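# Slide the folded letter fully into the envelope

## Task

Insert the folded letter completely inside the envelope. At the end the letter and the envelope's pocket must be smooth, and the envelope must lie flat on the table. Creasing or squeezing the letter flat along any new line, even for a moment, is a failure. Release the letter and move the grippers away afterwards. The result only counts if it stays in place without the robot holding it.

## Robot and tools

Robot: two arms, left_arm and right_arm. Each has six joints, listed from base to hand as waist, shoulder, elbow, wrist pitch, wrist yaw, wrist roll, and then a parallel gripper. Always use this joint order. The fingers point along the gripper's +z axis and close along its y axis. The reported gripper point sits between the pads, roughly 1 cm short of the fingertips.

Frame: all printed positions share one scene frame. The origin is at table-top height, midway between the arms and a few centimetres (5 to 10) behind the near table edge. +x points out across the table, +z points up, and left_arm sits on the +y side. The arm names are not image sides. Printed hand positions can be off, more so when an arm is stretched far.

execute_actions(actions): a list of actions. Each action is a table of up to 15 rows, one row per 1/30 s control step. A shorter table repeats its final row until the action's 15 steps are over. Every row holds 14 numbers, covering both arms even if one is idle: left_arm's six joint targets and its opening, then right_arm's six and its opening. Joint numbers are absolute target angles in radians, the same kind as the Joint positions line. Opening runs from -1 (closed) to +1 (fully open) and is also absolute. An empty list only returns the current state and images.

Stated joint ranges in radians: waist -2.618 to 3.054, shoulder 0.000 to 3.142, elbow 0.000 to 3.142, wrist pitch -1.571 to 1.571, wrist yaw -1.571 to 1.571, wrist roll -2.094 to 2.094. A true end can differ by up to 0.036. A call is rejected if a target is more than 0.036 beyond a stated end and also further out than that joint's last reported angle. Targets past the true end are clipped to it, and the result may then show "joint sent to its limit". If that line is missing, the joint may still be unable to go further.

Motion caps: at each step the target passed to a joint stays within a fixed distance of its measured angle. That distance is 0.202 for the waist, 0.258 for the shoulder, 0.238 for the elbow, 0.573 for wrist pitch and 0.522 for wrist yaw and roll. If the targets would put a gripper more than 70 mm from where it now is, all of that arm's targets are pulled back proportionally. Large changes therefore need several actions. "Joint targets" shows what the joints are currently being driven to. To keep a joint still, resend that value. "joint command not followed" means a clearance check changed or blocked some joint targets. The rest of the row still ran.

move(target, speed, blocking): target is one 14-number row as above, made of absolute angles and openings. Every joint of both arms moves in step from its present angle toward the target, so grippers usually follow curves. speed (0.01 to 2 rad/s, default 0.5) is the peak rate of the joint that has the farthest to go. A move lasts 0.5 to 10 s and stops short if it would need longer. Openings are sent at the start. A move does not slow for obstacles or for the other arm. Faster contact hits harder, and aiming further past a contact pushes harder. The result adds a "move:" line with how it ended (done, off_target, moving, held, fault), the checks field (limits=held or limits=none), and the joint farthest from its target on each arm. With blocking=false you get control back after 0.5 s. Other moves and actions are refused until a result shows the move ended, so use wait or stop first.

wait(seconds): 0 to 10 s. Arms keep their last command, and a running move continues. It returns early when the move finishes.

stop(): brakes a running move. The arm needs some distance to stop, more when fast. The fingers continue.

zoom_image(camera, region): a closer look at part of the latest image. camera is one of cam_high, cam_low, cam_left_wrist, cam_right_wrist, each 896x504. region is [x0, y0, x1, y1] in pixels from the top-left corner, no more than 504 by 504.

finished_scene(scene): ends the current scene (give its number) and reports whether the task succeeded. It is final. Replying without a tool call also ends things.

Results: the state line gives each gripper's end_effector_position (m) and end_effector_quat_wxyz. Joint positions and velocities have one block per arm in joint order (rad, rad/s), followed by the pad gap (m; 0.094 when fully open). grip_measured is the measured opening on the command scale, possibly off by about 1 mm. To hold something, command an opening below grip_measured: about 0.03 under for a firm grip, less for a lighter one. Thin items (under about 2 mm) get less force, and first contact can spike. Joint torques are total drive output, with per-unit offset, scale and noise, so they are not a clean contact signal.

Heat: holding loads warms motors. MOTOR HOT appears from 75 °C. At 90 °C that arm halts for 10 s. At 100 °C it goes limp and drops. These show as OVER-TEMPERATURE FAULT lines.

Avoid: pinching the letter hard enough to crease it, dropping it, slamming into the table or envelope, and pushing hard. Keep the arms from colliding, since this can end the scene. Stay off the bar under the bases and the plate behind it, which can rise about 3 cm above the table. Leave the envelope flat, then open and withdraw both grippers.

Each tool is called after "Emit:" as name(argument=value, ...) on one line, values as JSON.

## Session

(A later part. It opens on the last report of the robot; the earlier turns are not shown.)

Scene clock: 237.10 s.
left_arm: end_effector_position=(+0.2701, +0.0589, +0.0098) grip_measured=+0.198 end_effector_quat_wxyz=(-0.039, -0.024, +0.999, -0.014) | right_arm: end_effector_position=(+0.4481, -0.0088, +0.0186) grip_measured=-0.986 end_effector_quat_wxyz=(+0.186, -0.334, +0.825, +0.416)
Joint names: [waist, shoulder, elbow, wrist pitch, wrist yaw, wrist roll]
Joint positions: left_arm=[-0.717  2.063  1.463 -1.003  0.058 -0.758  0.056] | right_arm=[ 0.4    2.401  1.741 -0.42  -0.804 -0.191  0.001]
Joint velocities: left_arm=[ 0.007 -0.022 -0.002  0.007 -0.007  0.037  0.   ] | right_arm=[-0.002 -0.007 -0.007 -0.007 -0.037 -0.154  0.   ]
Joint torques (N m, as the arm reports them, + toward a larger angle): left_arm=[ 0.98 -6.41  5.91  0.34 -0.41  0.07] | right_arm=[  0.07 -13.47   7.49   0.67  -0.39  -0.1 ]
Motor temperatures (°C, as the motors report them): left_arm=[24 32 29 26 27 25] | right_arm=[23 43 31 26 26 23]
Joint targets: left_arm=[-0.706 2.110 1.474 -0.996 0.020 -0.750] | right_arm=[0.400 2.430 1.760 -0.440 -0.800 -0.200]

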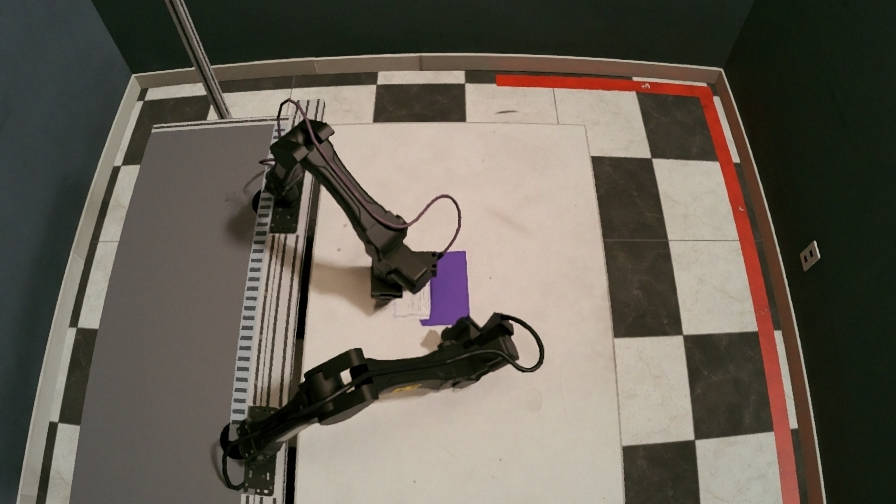

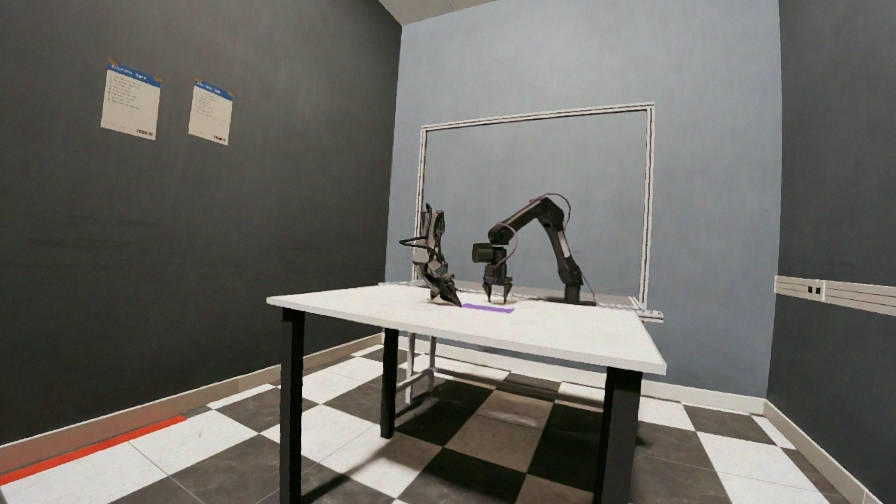

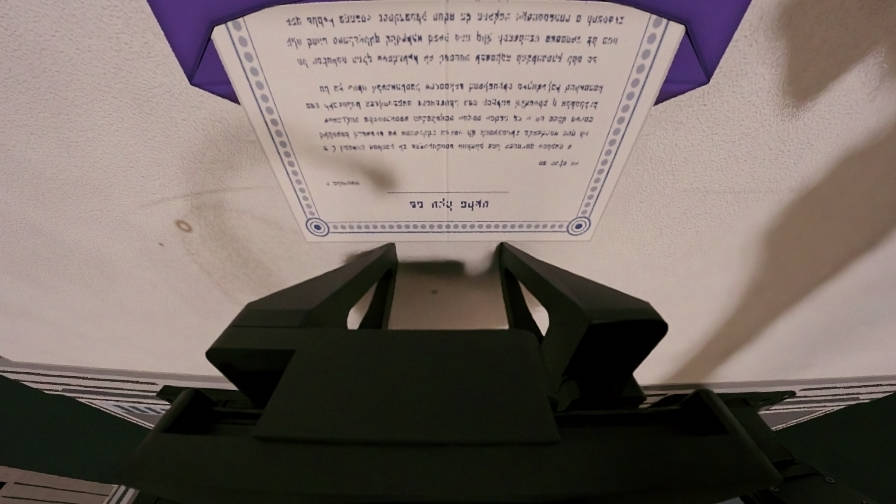

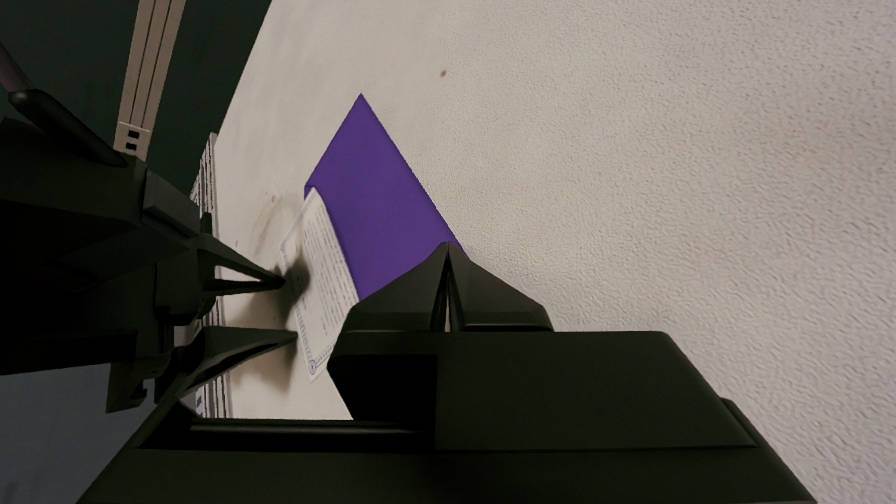

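Emit:
execute_actions(actions=[[[-0.7005,2.118,1.486,-1.0,0.02,-0.745,0.2,0.40,2.43,1.76,-0.44,-0.8,-0.2,-1]],[[-0.695,2.126,1.498,-1.004,0.02,-0.74,0.2,0.40,2.43,1.76,-0.44,-0.8,-0.2,-1]],[[-0.6895,2.134,1.51,-1.009,0.02,-0.734,0.2,0.40,2.43,1.76,-0.44,-0.8,-0.2,-1]],[[-0.684,2.142,1.522,-1.013,0.02,-0.729,0.2,0.40,2.43,1.76,-0.44,-0.8,-0.2,-1]],[[-0.6785,2.15,1.534,-1.018,0.02,-0.723,0.2,0.40,2.43,1.76,-0.44,-0.8,-0.2,-1]],[[-0.673,2.158,1.546,-1.022,0.02,-0.718,0.2,0.40,2.43,1.76,-0.44,-0.8,-0.2,-1]],[[-0.6675,2.166,1.558,-1.027,0.02,-0.712,0.2,0.40,2.43,1.76,-0.44,-0.8,-0.2,-1]]])

Scene clock: 245.60 s.
left_arm: end_effector_position=(+0.2912, +0.0609, +0.0097) grip_measured=+0.198 end_effector_quat_wxyz=(-0.038, -0.024, +0.999, -0.014) | right_arm: end_effector_position=(+0.4481, -0.0088, +0.0186) grip_measured=-0.986 end_effector_quat_wxyz=(+0.186, -0.334, +0.825, +0.416)
Joint names: [waist, shoulder, elbow, wrist pitch, wrist yaw, wrist roll]
Joint positions: left_arm=[-0.678  2.117  1.548 -1.035  0.056 -0.719  0.056] | right_arm=[ 0.4    2.401  1.741 -0.42  -0.804 -0.191  0.001]
Joint velocities: left_arm=[-0.002 -0.002  0.002 -0.007 -0.007  0.007 -0.001] | right_arm=[ 0.017 -0.007 -0.007 -0.051 -0.007 -0.022 -0.   ]
Joint torques (N m, as the arm reports them, + toward a larger angle): left_arm=[ 1.03 -6.73  5.92  0.35 -0.39  0.07] | right_arm=[  0.06 -13.47   7.5    0.67  -0.39  -0.1 ]
Motor temperatures (°C, as the motors report them): left_arm=[24 32 29 26 27 25] | right_arm=[23 44 31 26 26 23]
Joint targets: left_arm=[-0.668 2.166 1.558 -1.027 0.020 -0.712] | right_arm=[0.400 2.430 1.760 -0.440 -0.800 -0.200]

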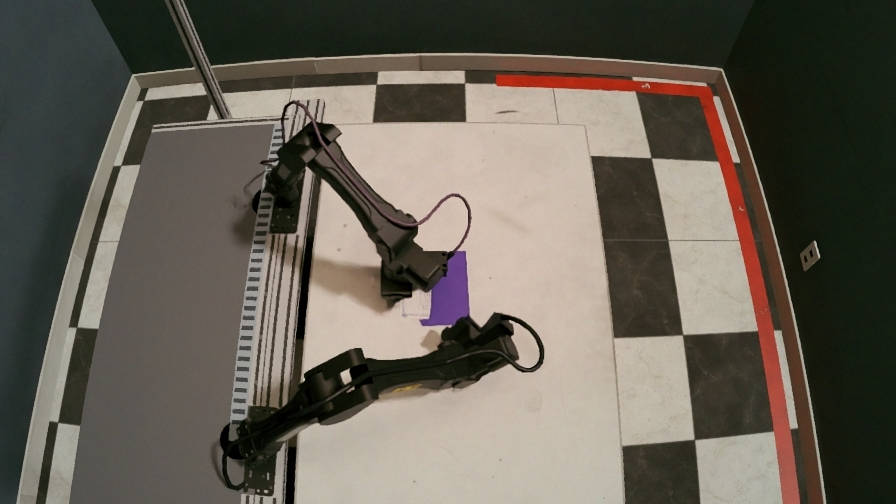

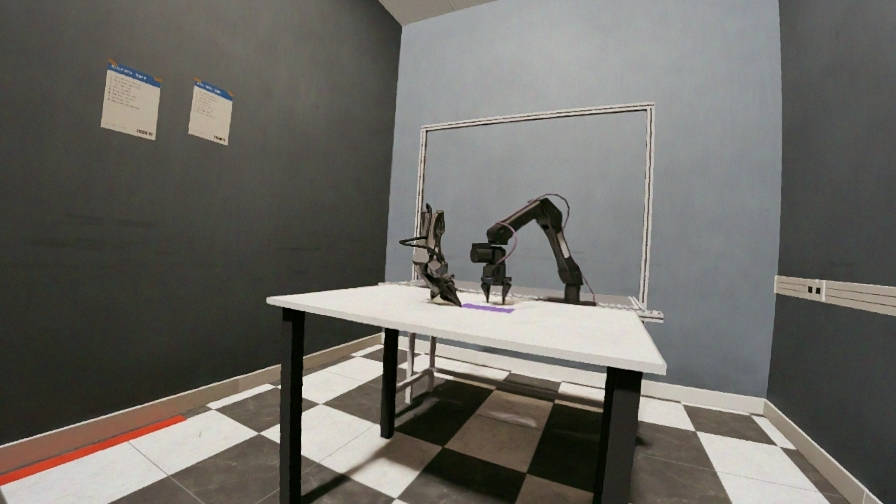

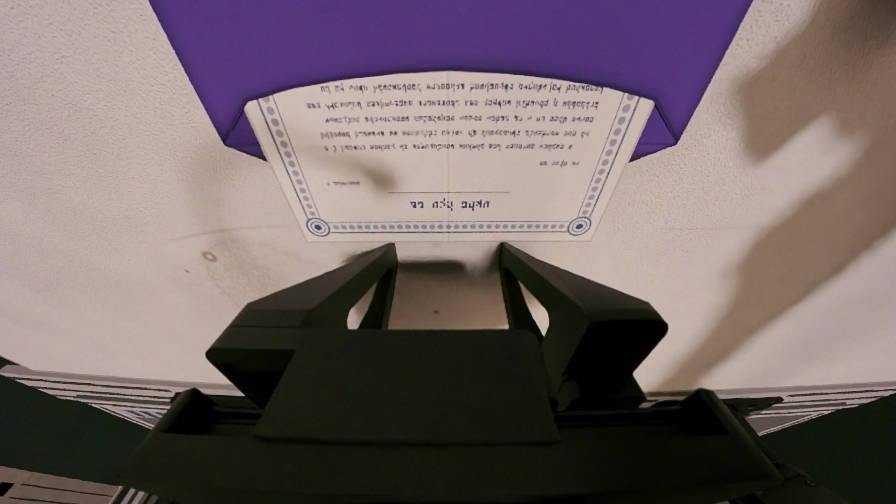

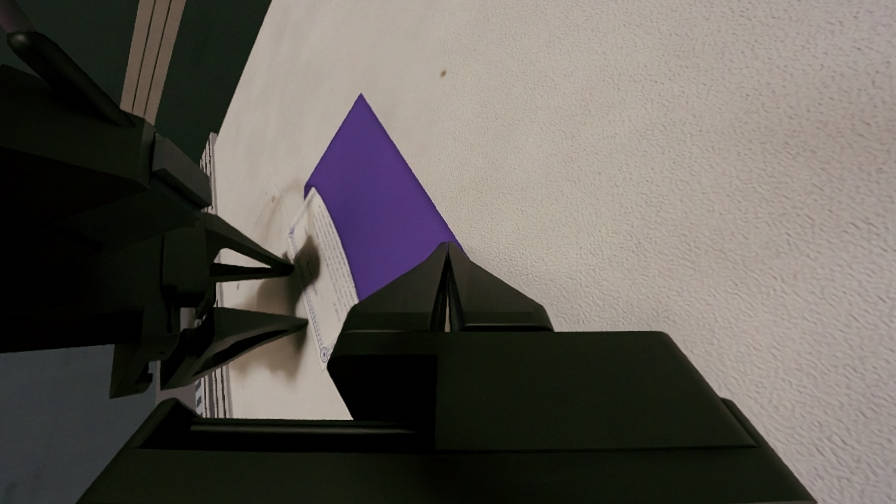

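Emit:
execute_actions(actions=[[[-0.661,2.177,1.575,-1.033,0.02,-0.706,0.2,0.40,2.43,1.76,-0.44,-0.8,-0.2,-1]],[[-0.6545,2.188,1.592,-1.04,0.02,-0.699,0.2,0.40,2.43,1.76,-0.44,-0.8,-0.2,-1]],[[-0.648,2.199,1.609,-1.046,0.02,-0.693,0.2,0.40,2.43,1.76,-0.44,-0.8,-0.2,-1]],[[-0.642,2.21,1.626,-1.053,0.02,-0.687,0.2,0.40,2.43,1.76,-0.44,-0.8,-0.2,-1]],[[-0.636,2.221,1.644,-1.06,0.02,-0.681,0.2,0.40,2.43,1.76,-0.44,-0.8,-0.2,-1]],[[-0.630,2.232,1.662,-1.067,0.02,-0.675,0.2,0.40,2.43,1.76,-0.44,-0.8,-0.2,-1]],[[-0.624,2.243,1.68,-1.074,0.02,-0.669,0.2,0.40,2.43,1.76,-0.44,-0.8,-0.2,-1]],[[-0.618,2.254,1.698,-1.081,0.02,-0.663,0.2,0.40,2.43,1.76,-0.44,-0.8,-0.2,-1]],[[-0.612,2.265,1.716,-1.088,0.02,-0.657,0.2,0.40,2.43,1.76,-0.44,-0.8,-0.2,-1]]])

Scene clock: 257.80 s.
left_arm: end_effector_position=(+0.3241, +0.0636, +0.0098) grip_measured=+0.198 end_effector_quat_wxyz=(-0.040, -0.023, +0.999, -0.014) | right_arm: end_effector_position=(+0.4481, -0.0088, +0.0186) grip_measured=-0.986 end_effector_quat_wxyz=(+0.186, -0.334, +0.825, +0.416)
Joint names: [waist, shoulder, elbow, wrist pitch, wrist yaw, wrist roll]
Joint positions: left_arm=[-0.623  2.214  1.706 -1.103  0.056 -0.662  0.056] | right_arm=[ 0.4    2.401  1.741 -0.42  -0.804 -0.191  0.001]
Joint velocities: left_arm=[ 0.007 -0.007  0.027  0.037  0.081  0.007 -0.   ] | right_arm=[-0.007 -0.002 -0.012 -0.037  0.007 -0.066  0.   ]
Joint torques (N m, as the arm reports them, + toward a larger angle): left_arm=[ 1.   -7.27  5.99  0.41 -0.39  0.05] | right_arm=[  0.06 -13.47   7.48   0.67  -0.38  -0.1 ]
Motor temperatures (°C, as the motors report them): left_arm=[24 32 29 26 27 25] | right_arm=[23 44 31 26 26 23]
Joint targets: left_arm=[-0.612 2.265 1.716 -1.088 0.020 -0.657] | right_arm=[0.400 2.430 1.760 -0.440 -0.800 -0.200]

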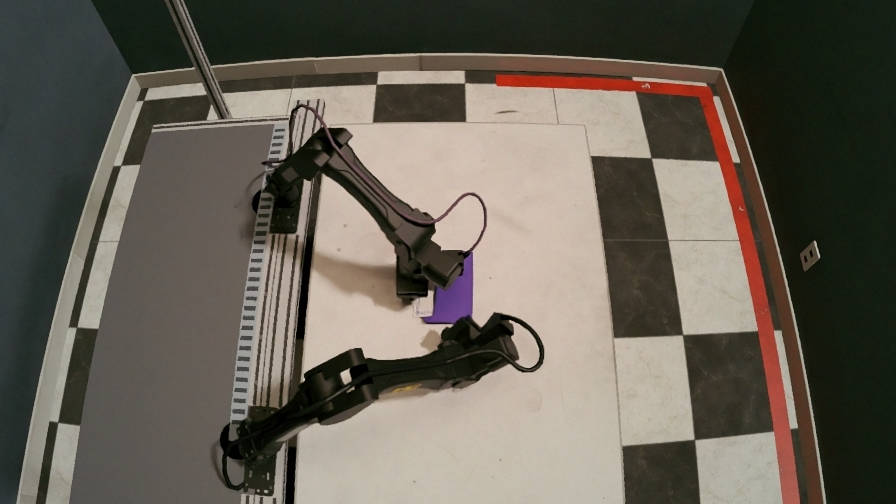

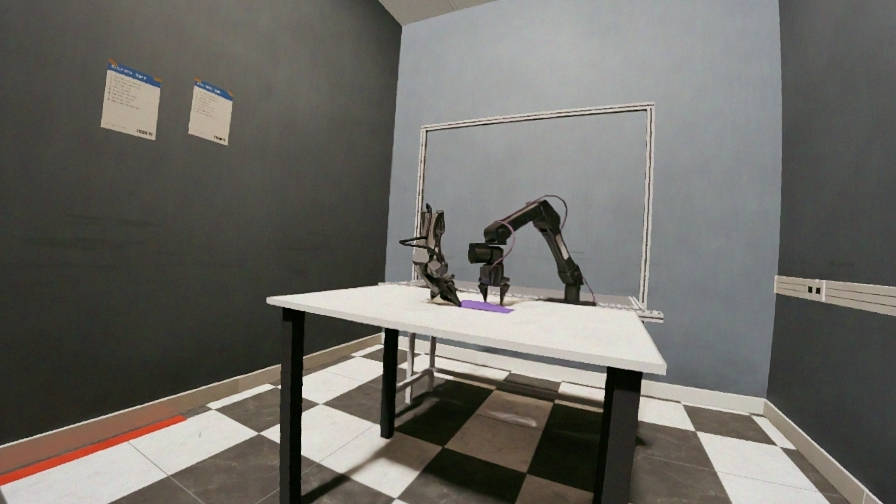

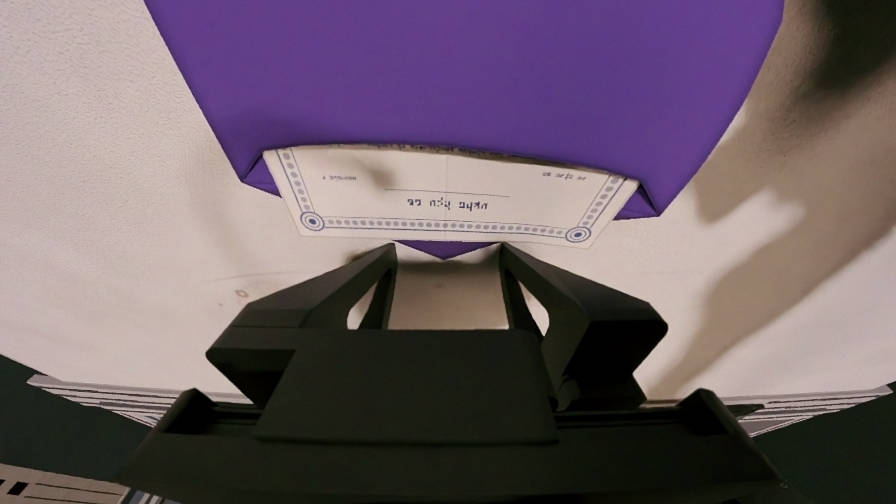

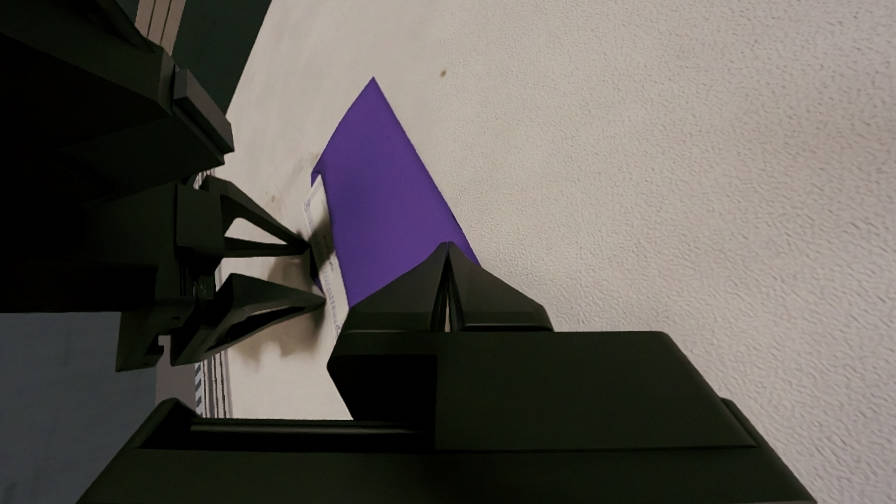

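Emit:
move(target=[-0.655,2.10,1.63,-1.08,0.04,-0.70,0.2,0.40,2.43,1.76,-0.44,-0.8,-0.2,-1], speed=0.06)

Scene clock: 263.17 s.
left_arm: end_effector_position=(+0.3116, +0.0630, +0.0270) grip_measured=+0.198 end_effector_quat_wxyz=(-0.028, -0.027, +0.999, -0.020) | right_arm: end_effector_position=(+0.4483, -0.0087, +0.0187) grip_measured=-0.986 end_effector_quat_wxyz=(+0.187, -0.334, +0.825, +0.416)
Joint names: [waist, shoulder, elbow, wrist pitch, wrist yaw, wrist roll]
Joint positions: left_arm=[-0.645  2.132  1.644 -1.096  0.052 -0.692  0.056] | right_arm=[ 0.4    2.401  1.741 -0.419 -0.804 -0.191  0.001]
Joint velocities: left_arm=[-0.002  0.002 -0.007  0.037  0.022 -0.037  0.001] | right_arm=[ 0.022 -0.012  0.007 -0.022 -0.022 -0.022 -0.001]
Joint torques (N m, as the arm reports them, + toward a larger angle): left_arm=[ -0.92 -11.98   4.29   0.49  -0.12  -0.04] | right_arm=[  0.05 -13.47   7.5    0.67  -0.38  -0.1 ]
Motor temperatures (°C, as the motors report them): left_arm=[24 33 29 26 27 25] | right_arm=[23 44 31 26 26 23]
Joint targets: left_arm=[-0.655 2.100 1.630 -1.080 0.040 -0.700] | right_arm=[0.400 2.430 1.760 -0.440 -0.800 -0.200]
move: off_target (left_arm, right_arm); limits=none; left_arm: farthest joint: the shoulder, 0.032 radians from its target (0.114 radians at the start); right_arm: farthest joint: the shoulder, 0.029 radians from its target (0.029 radians at the start)

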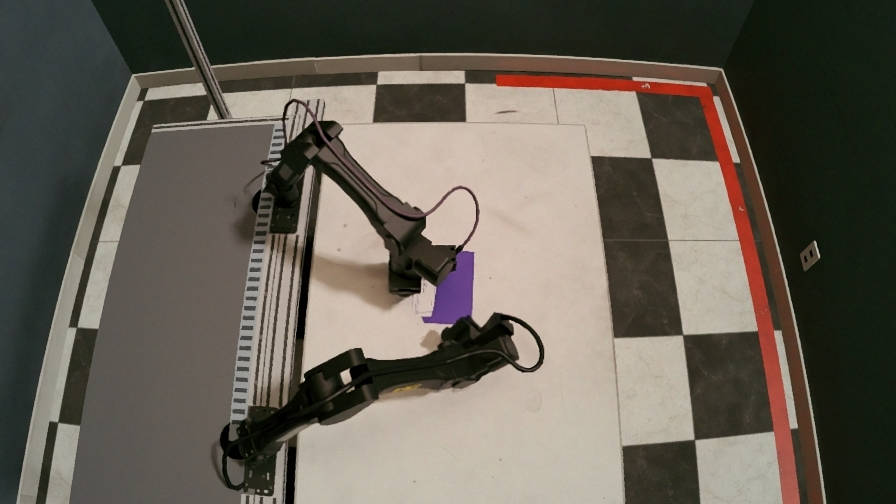

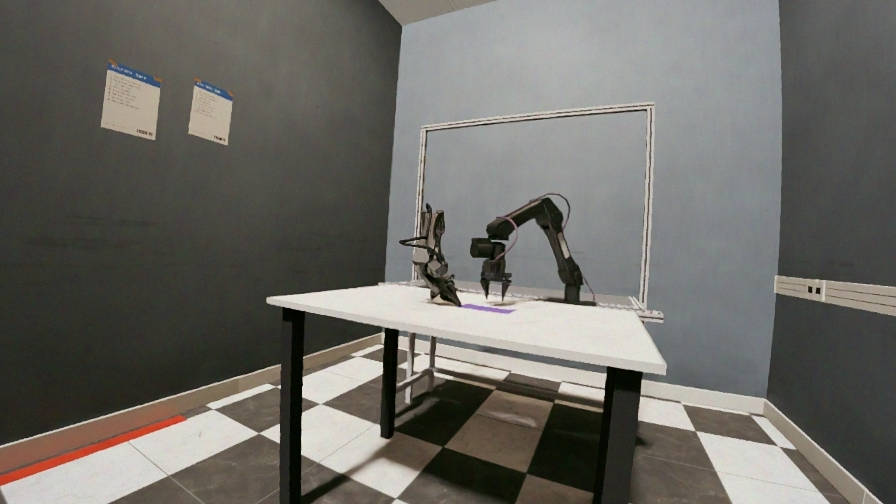

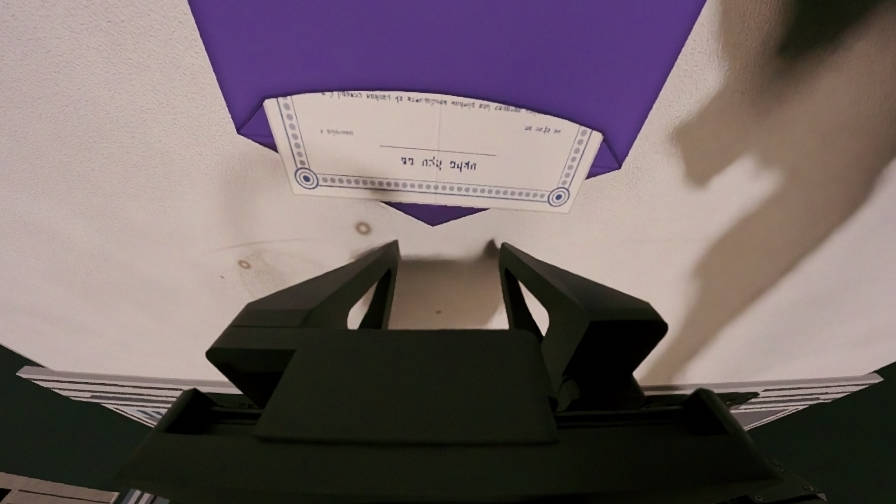

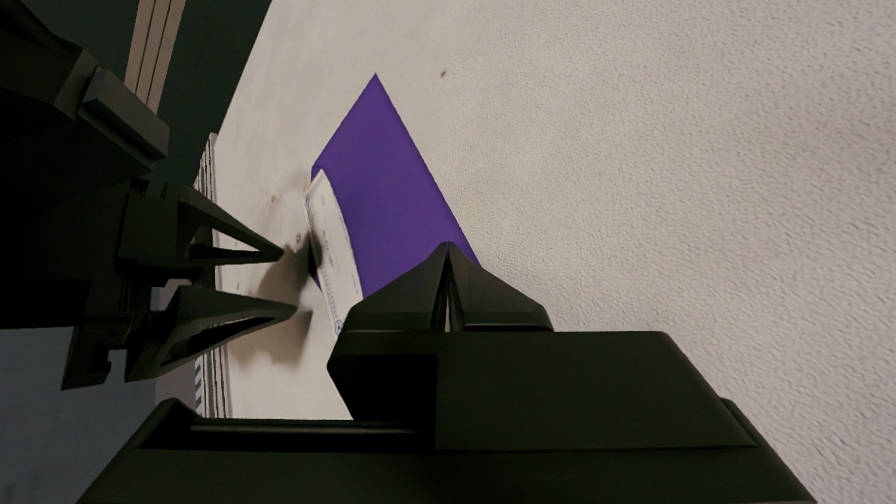

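Emit:
move(target=[-0.62,2.19,1.715,-1.105,0.055,-0.57,-1,0.38,2.33,1.76,-0.44,-0.8,-0.2,-1], speed=0.08)

Scene clock: 274.10 s.
left_arm: end_effector_position=(+0.3247, +0.0630, +0.0220) grip_measured=-0.980 end_effector_quat_wxyz=(-0.025, +0.021, +0.999, -0.023) | right_arm: end_effector_position=(+0.4569, -0.0159, +0.0427) grip_measured=-0.986 end_effector_quat_wxyz=(+0.209, -0.333, +0.822, +0.411)
Joint names: [waist, shoulder, elbow, wrist pitch, wrist yaw, wrist roll]
Joint positions: left_arm=[-0.626  2.173  1.69  -1.096  0.052 -0.578  0.001] | right_arm=[ 0.385  2.351  1.741 -0.425 -0.797 -0.191  0.001]
Joint velocities: left_arm=[ 0.017 -0.002  0.002  0.007  0.022 -0.007  0.001] | right_arm=[-0.007 -0.002 -0.007 -0.022 -0.051  0.037 -0.001]
Joint torques (N m, as the arm reports them, + toward a larger angle): left_arm=[ 0.49 -9.21  7.14  0.21  0.04  0.08] | right_arm=[ -0.3  -17.75   7.68   0.74  -0.46  -0.1 ]
Motor temperatures (°C, as the motors report them): left_arm=[24 37 29 26 27 25] | right_arm=[23 46 31 26 26 23]
Joint targets: left_arm=[-0.620 2.190 1.715 -1.105 0.055 -0.570] | right_arm=[0.380 2.330 1.760 -0.440 -0.800 -0.200]
move: off_target (left_arm, right_arm); limits=none; left_arm: farthest joint: the elbow, 0.025 radians from its target (0.071 radians at the start); right_arm: farthest joint: the shoulder, 0.021 radians from its target (0.071 radians at the start)

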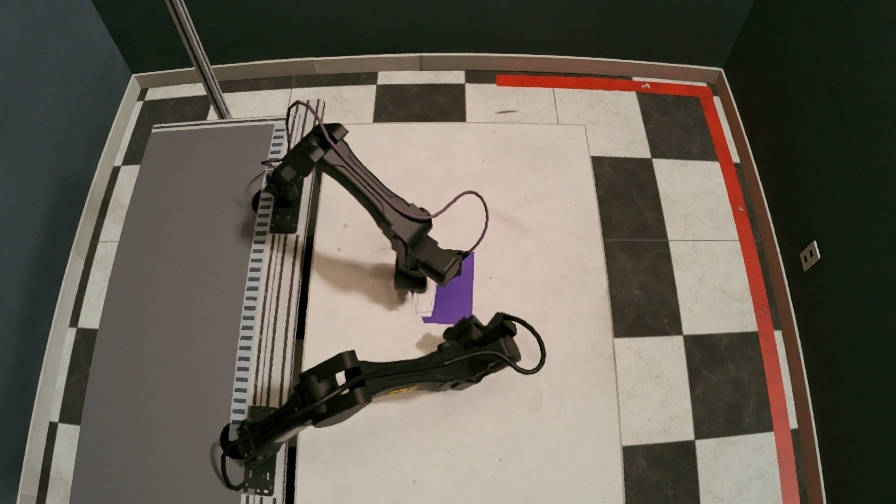

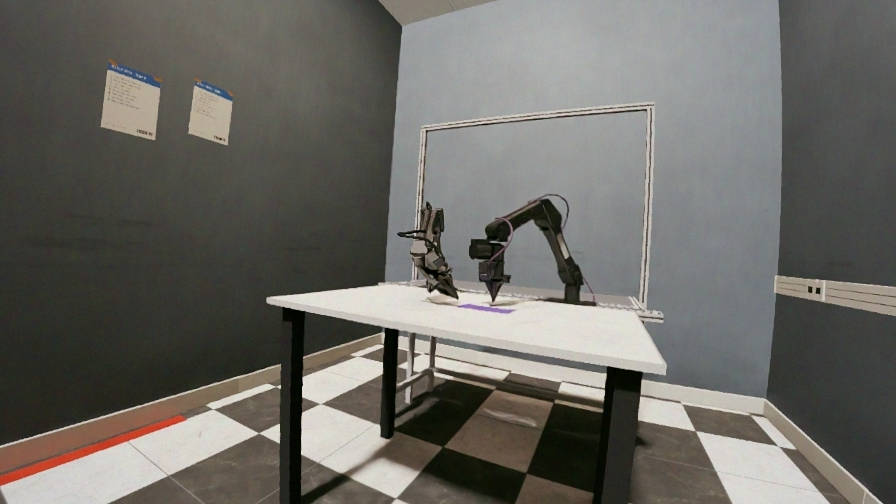

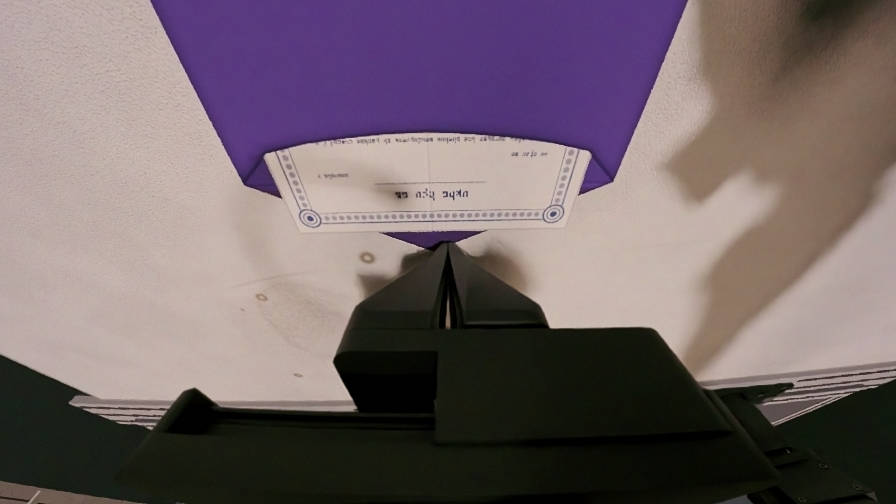

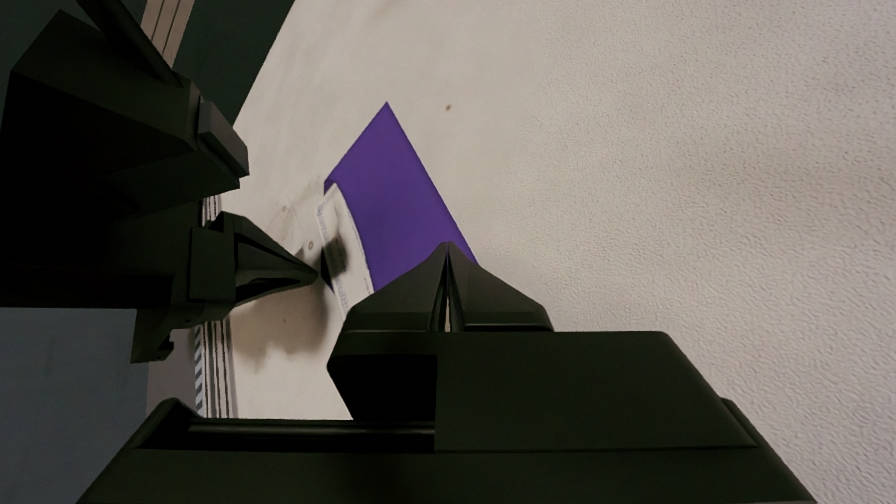

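Emit:
move(target=[-0.62,2.255,1.70,-1.09,0.04,-0.57,-1,0.33,2.28,1.76,-0.44,-0.8,-0.2,-1], speed=0.04)

Scene clock: 280.57 s.
left_arm: end_effector_position=(+0.3220, +0.0648, +0.0098) grip_measured=-0.980 end_effector_quat_wxyz=(-0.038, +0.020, +0.999, -0.014) | right_arm: end_effector_position=(+0.4754, -0.0396, +0.0667) grip_measured=-0.986 end_effector_quat_wxyz=(+0.241, -0.319, +0.823, +0.403)
Joint names: [waist, shoulder, elbow, wrist pitch, wrist yaw, wrist roll]
Joint positions: left_arm=[-0.626  2.204  1.69  -1.096  0.052 -0.578  0.001] | right_arm=[ 0.334  2.302  1.741 -0.425 -0.795 -0.191  0.001]
Joint velocities: left_arm=[-0.002 -0.007 -0.017  0.022 -0.007  0.022 -0.003] | right_arm=[ 0.012 -0.007  0.002 -0.022  0.007  0.051  0.   ]
Joint torques (N m, as the arm reports them, + toward a larger angle): left_arm=[ 0.5  -7.27  5.97  0.32 -0.12  0.08] | right_arm=[ -0.19 -17.63   7.77   0.84  -0.46  -0.1 ]
Motor temperatures (°C, as the motors report them): left_arm=[24 37 29 26 27 25] | right_arm=[23 48 32 26 26 23]
Joint targets: left_arm=[-0.620 2.255 1.700 -1.090 0.040 -0.570] | right_arm=[0.330 2.280 1.760 -0.440 -0.800 -0.200]
move: off_target (left_arm, right_arm); limits=none; left_arm: farthest joint: the shoulder, 0.051 radians from its target (0.082 radians at the start); right_arm: farthest joint: the shoulder, 0.022 radians from its target (0.071 radians at the start)

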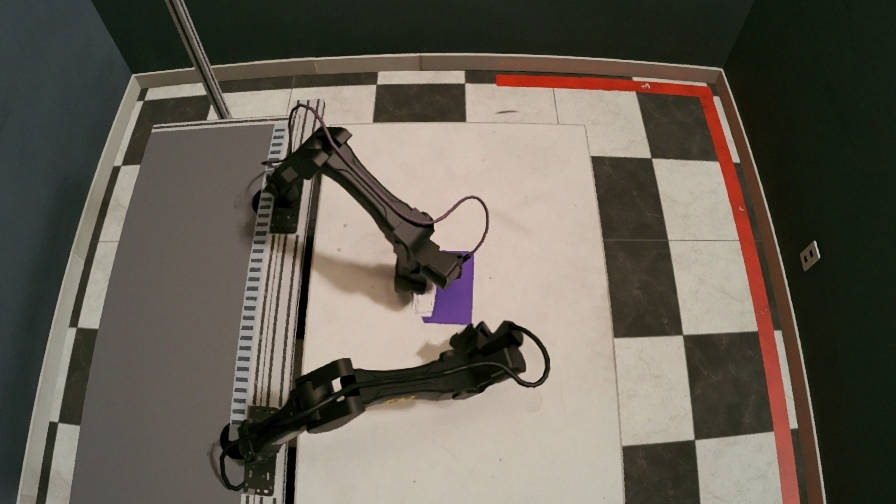

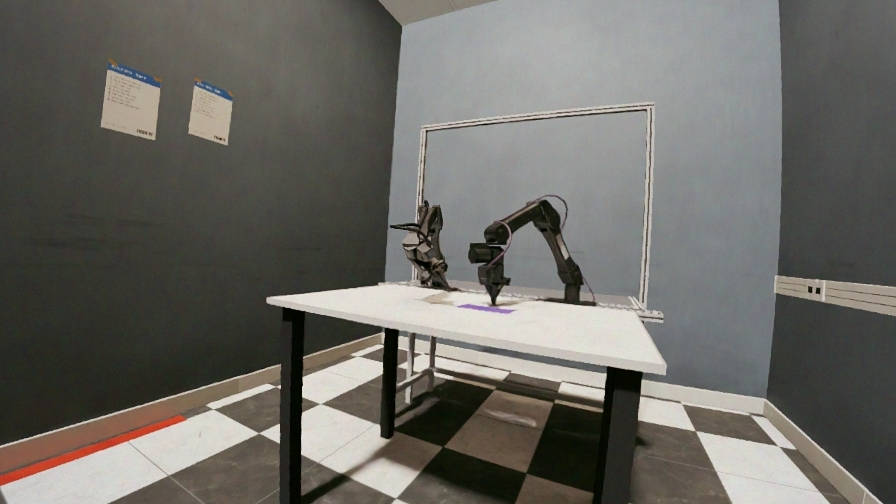

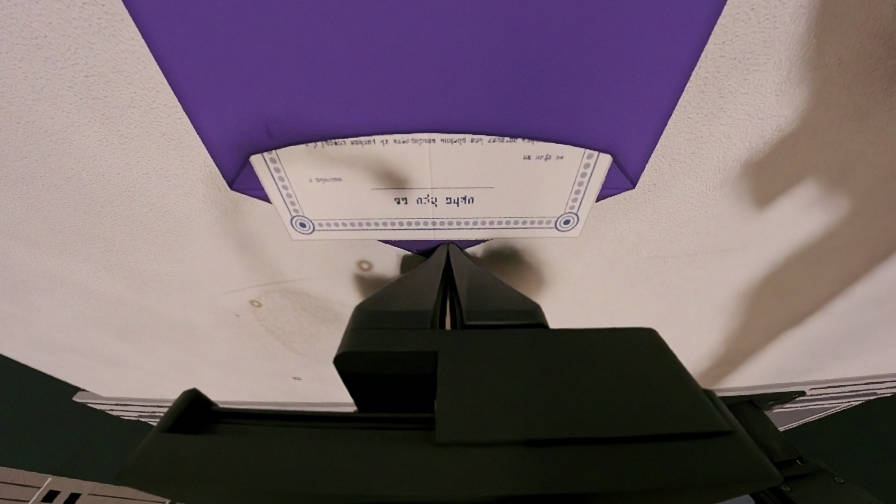

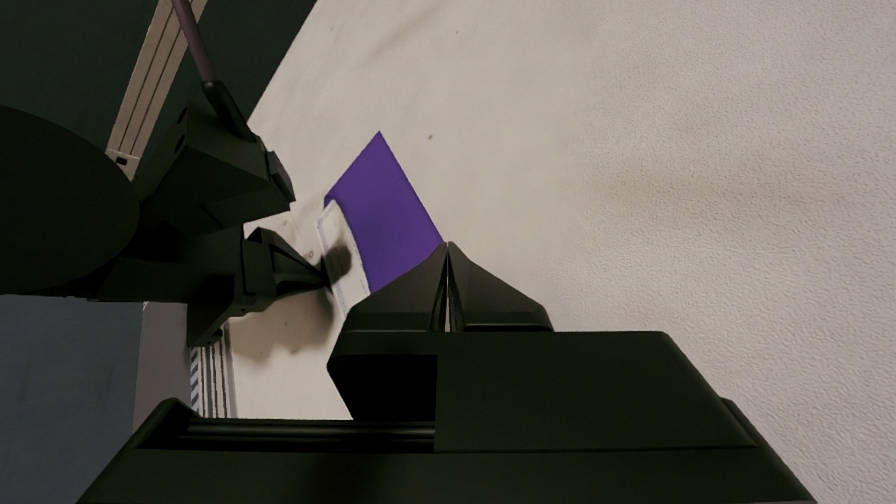

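Emit:
execute_actions(actions=[[[-0.612,2.262,1.712,-1.09,0.025,-0.565,-1,0.33,2.28,1.76,-0.44,-0.8,-0.2,-1]],[[-0.607,2.27,1.725,-1.095,0.02,-0.56,-1,0.33,2.28,1.76,-0.44,-0.8,-0.2,-1]],[[-0.602,2.277,1.738,-1.10,0.02,-0.555,-1,0.33,2.28,1.76,-0.44,-0.8,-0.2,-1]],[[-0.597,2.285,1.751,-1.106,0.02,-0.55,-1,0.33,2.28,1.76,-0.44,-0.8,-0.2,-1]],[[-0.592,2.292,1.764,-1.111,0.02,-0.545,-1,0.33,2.28,1.76,-0.44,-0.8,-0.2,-1]]])

Scene clock: 289.03 s.
left_arm: end_effector_position=(+0.3343, +0.0679, +0.0099) grip_measured=-0.980 end_effector_quat_wxyz=(-0.040, +0.022, +0.999, -0.013) | right_arm: end_effector_position=(+0.4754, -0.0396, +0.0667) grip_measured=-0.986 end_effector_quat_wxyz=(+0.241, -0.319, +0.823, +0.403)
Joint names: [waist, shoulder, elbow, wrist pitch, wrist yaw, wrist roll]
Joint positions: left_arm=[-0.603  2.242  1.753 -1.128  0.051 -0.553  0.001] | right_arm=[ 0.334  2.302  1.741 -0.425 -0.795 -0.191  0.001]
Joint velocities: left_arm=[-0.002 -0.007  0.007  0.066  0.051 -0.007 -0.   ] | right_arm=[ 0.007 -0.017  0.007  0.007 -0.022  0.037  0.001]
Joint torques (N m, as the arm reports them, + toward a larger angle): left_arm=[ 1.04 -7.57  6.03  0.42 -0.32  0.08] | right_arm=[ -0.26 -17.62   7.78   0.83  -0.46  -0.1 ]
Motor temperatures (°C, as the motors report them): left_arm=[24 35 29 26 27 25] | right_arm=[23 50 32 26 26 23]
Joint targets: left_arm=[-0.592 2.292 1.764 -1.111 0.020 -0.545] | right_arm=[0.330 2.280 1.760 -0.440 -0.800 -0.200]

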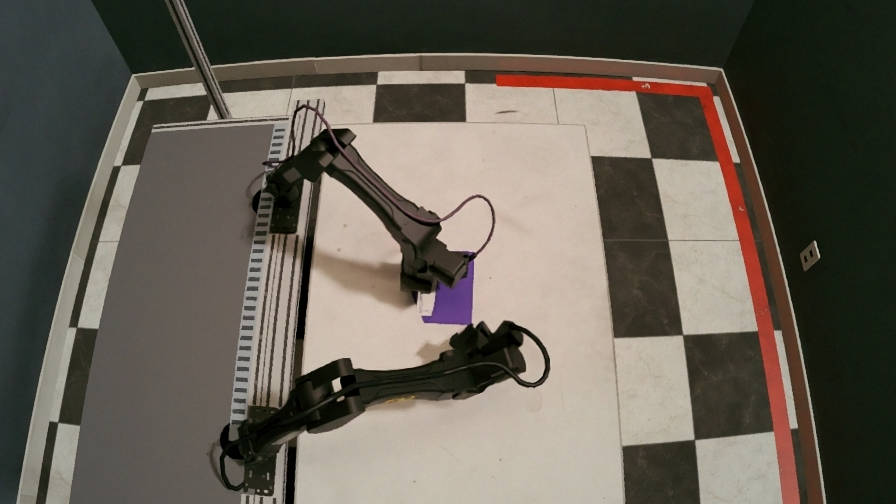

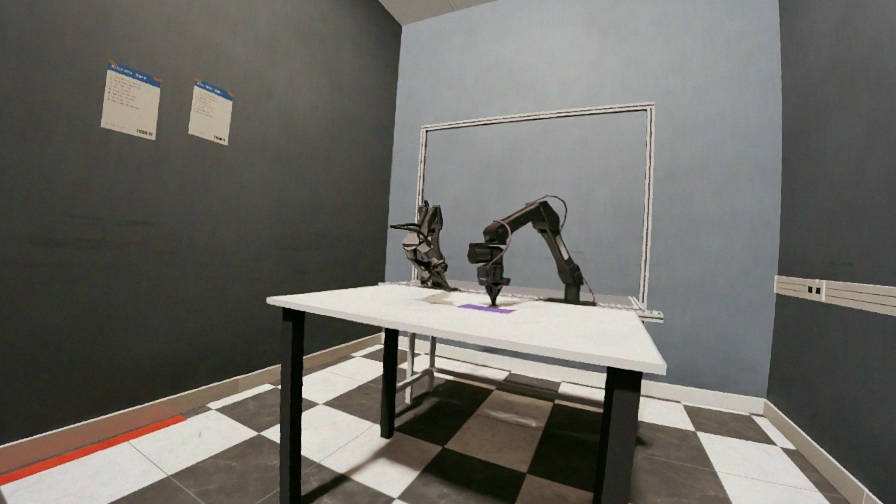

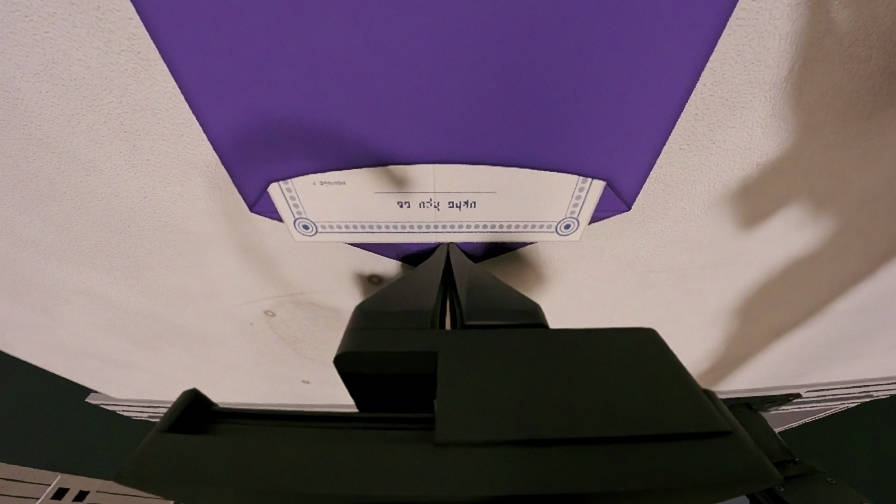

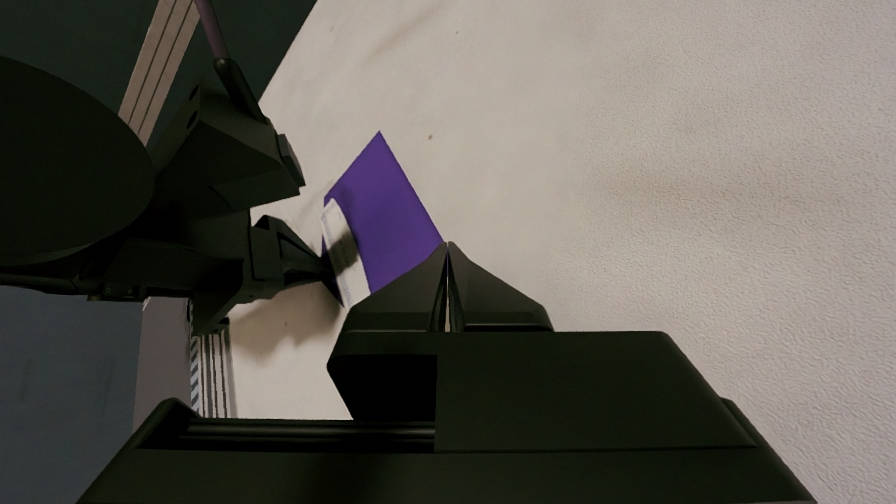

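Emit:
execute_actions(actions=[[[-0.589,2.302,1.78,-1.117,0.02,-0.541,-1,0.30,2.2,1.73,-0.44,-0.75,-0.2,-1]],[[-0.585,2.312,1.797,-1.124,0.02,-0.537,-1,0.27,2.12,1.7,-0.44,-0.7,-0.2,-1]],[[-0.581,2.321,1.813,-1.13,0.02,-0.533,-1,0.24,2.04,1.67,-0.44,-0.65,-0.2,-1]],[[-0.578,2.331,1.83,-1.137,0.02,-0.53,-1,0.21,1.96,1.64,-0.44,-0.6,-0.2,-1]],[[-0.574,2.341,1.846,-1.143,0.02,-0.526,-1,0.21,1.88,1.61,-0.44,-0.6,-0.2,-1]],[[-0.570,2.351,1.863,-1.15,0.02,-0.522,-1,0.21,1.80,1.58,-0.44,-0.6,-0.2,-1]],[[-0.567,2.361,1.88,-1.157,0.02,-0.519,-1,0.21,1.72,1.55,-0.44,-0.6,-0.2,-1]]])

Scene clock: 299.77 s.
left_arm: end_effector_position=(+0.3536, +0.0690, +0.0100) grip_measured=-0.980 end_effector_quat_wxyz=(-0.040, +0.022, +0.999, -0.011) | right_arm: end_effector_position=(+0.4672, -0.1444, +0.2641) grip_measured=-0.986 end_effector_quat_wxyz=(+0.444, -0.283, +0.805, +0.274)
Joint names: [waist, shoulder, elbow, wrist pitch, wrist yaw, wrist roll]
Joint positions: left_arm=[-0.577  2.309  1.869 -1.18   0.047 -0.527  0.001] | right_arm=[ 0.21   1.731  1.56  -0.431 -0.594 -0.193  0.001]
Joint velocities: left_arm=[-0.002  0.002 -0.012 -0.066 -0.037 -0.066  0.   ] | right_arm=[-0.007 -0.012  0.002  0.007 -0.066  0.022  0.   ]
Joint torques (N m, as the arm reports them, + toward a larger angle): left_arm=[ 0.96 -7.96  6.11  0.48 -0.3   0.07] | right_arm=[  0.08 -11.26   6.21   1.35  -0.29  -0.08]
Motor temperatures (°C, as the motors report them): left_arm=[24 35 30 26 27 25] | right_arm=[23 51 32 27 26 23]
Joint targets: left_arm=[-0.567 2.361 1.880 -1.157 0.020 -0.519] | right_arm=[0.210 1.720 1.550 -0.440 -0.600 -0.200]

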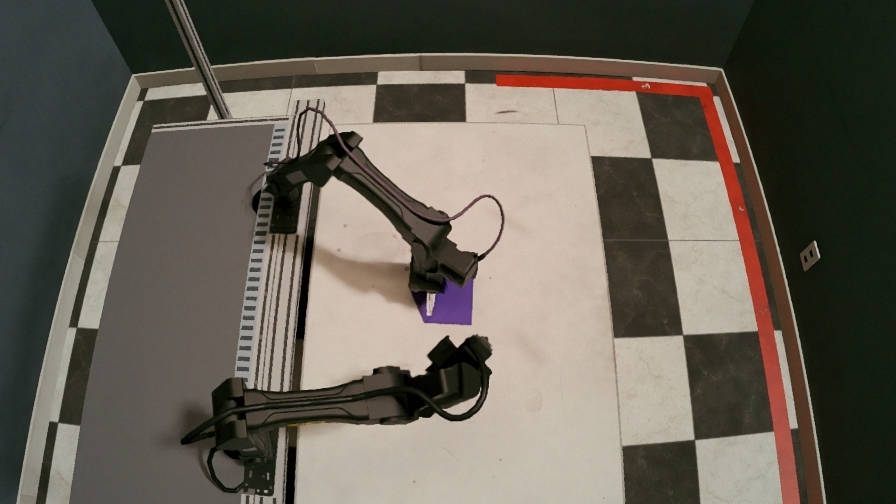

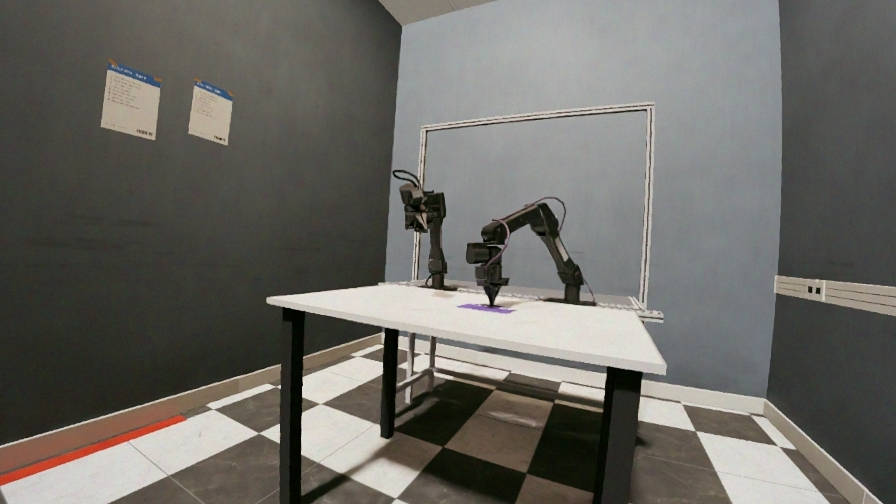

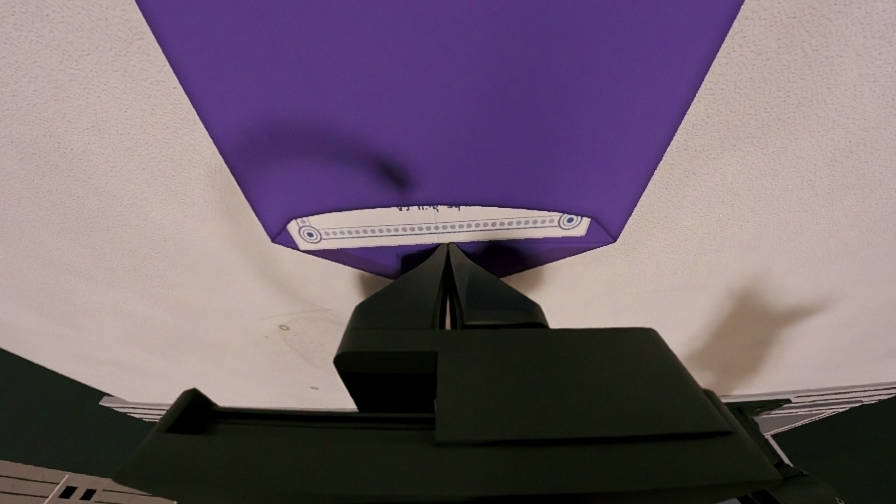

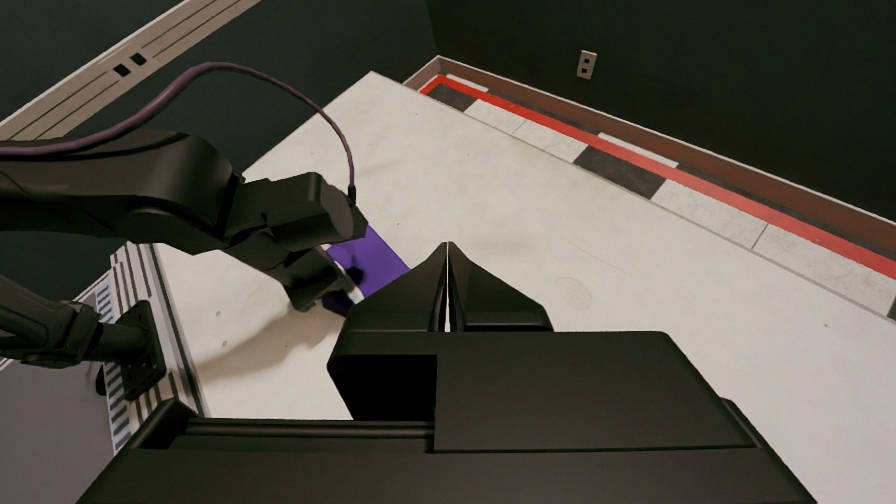

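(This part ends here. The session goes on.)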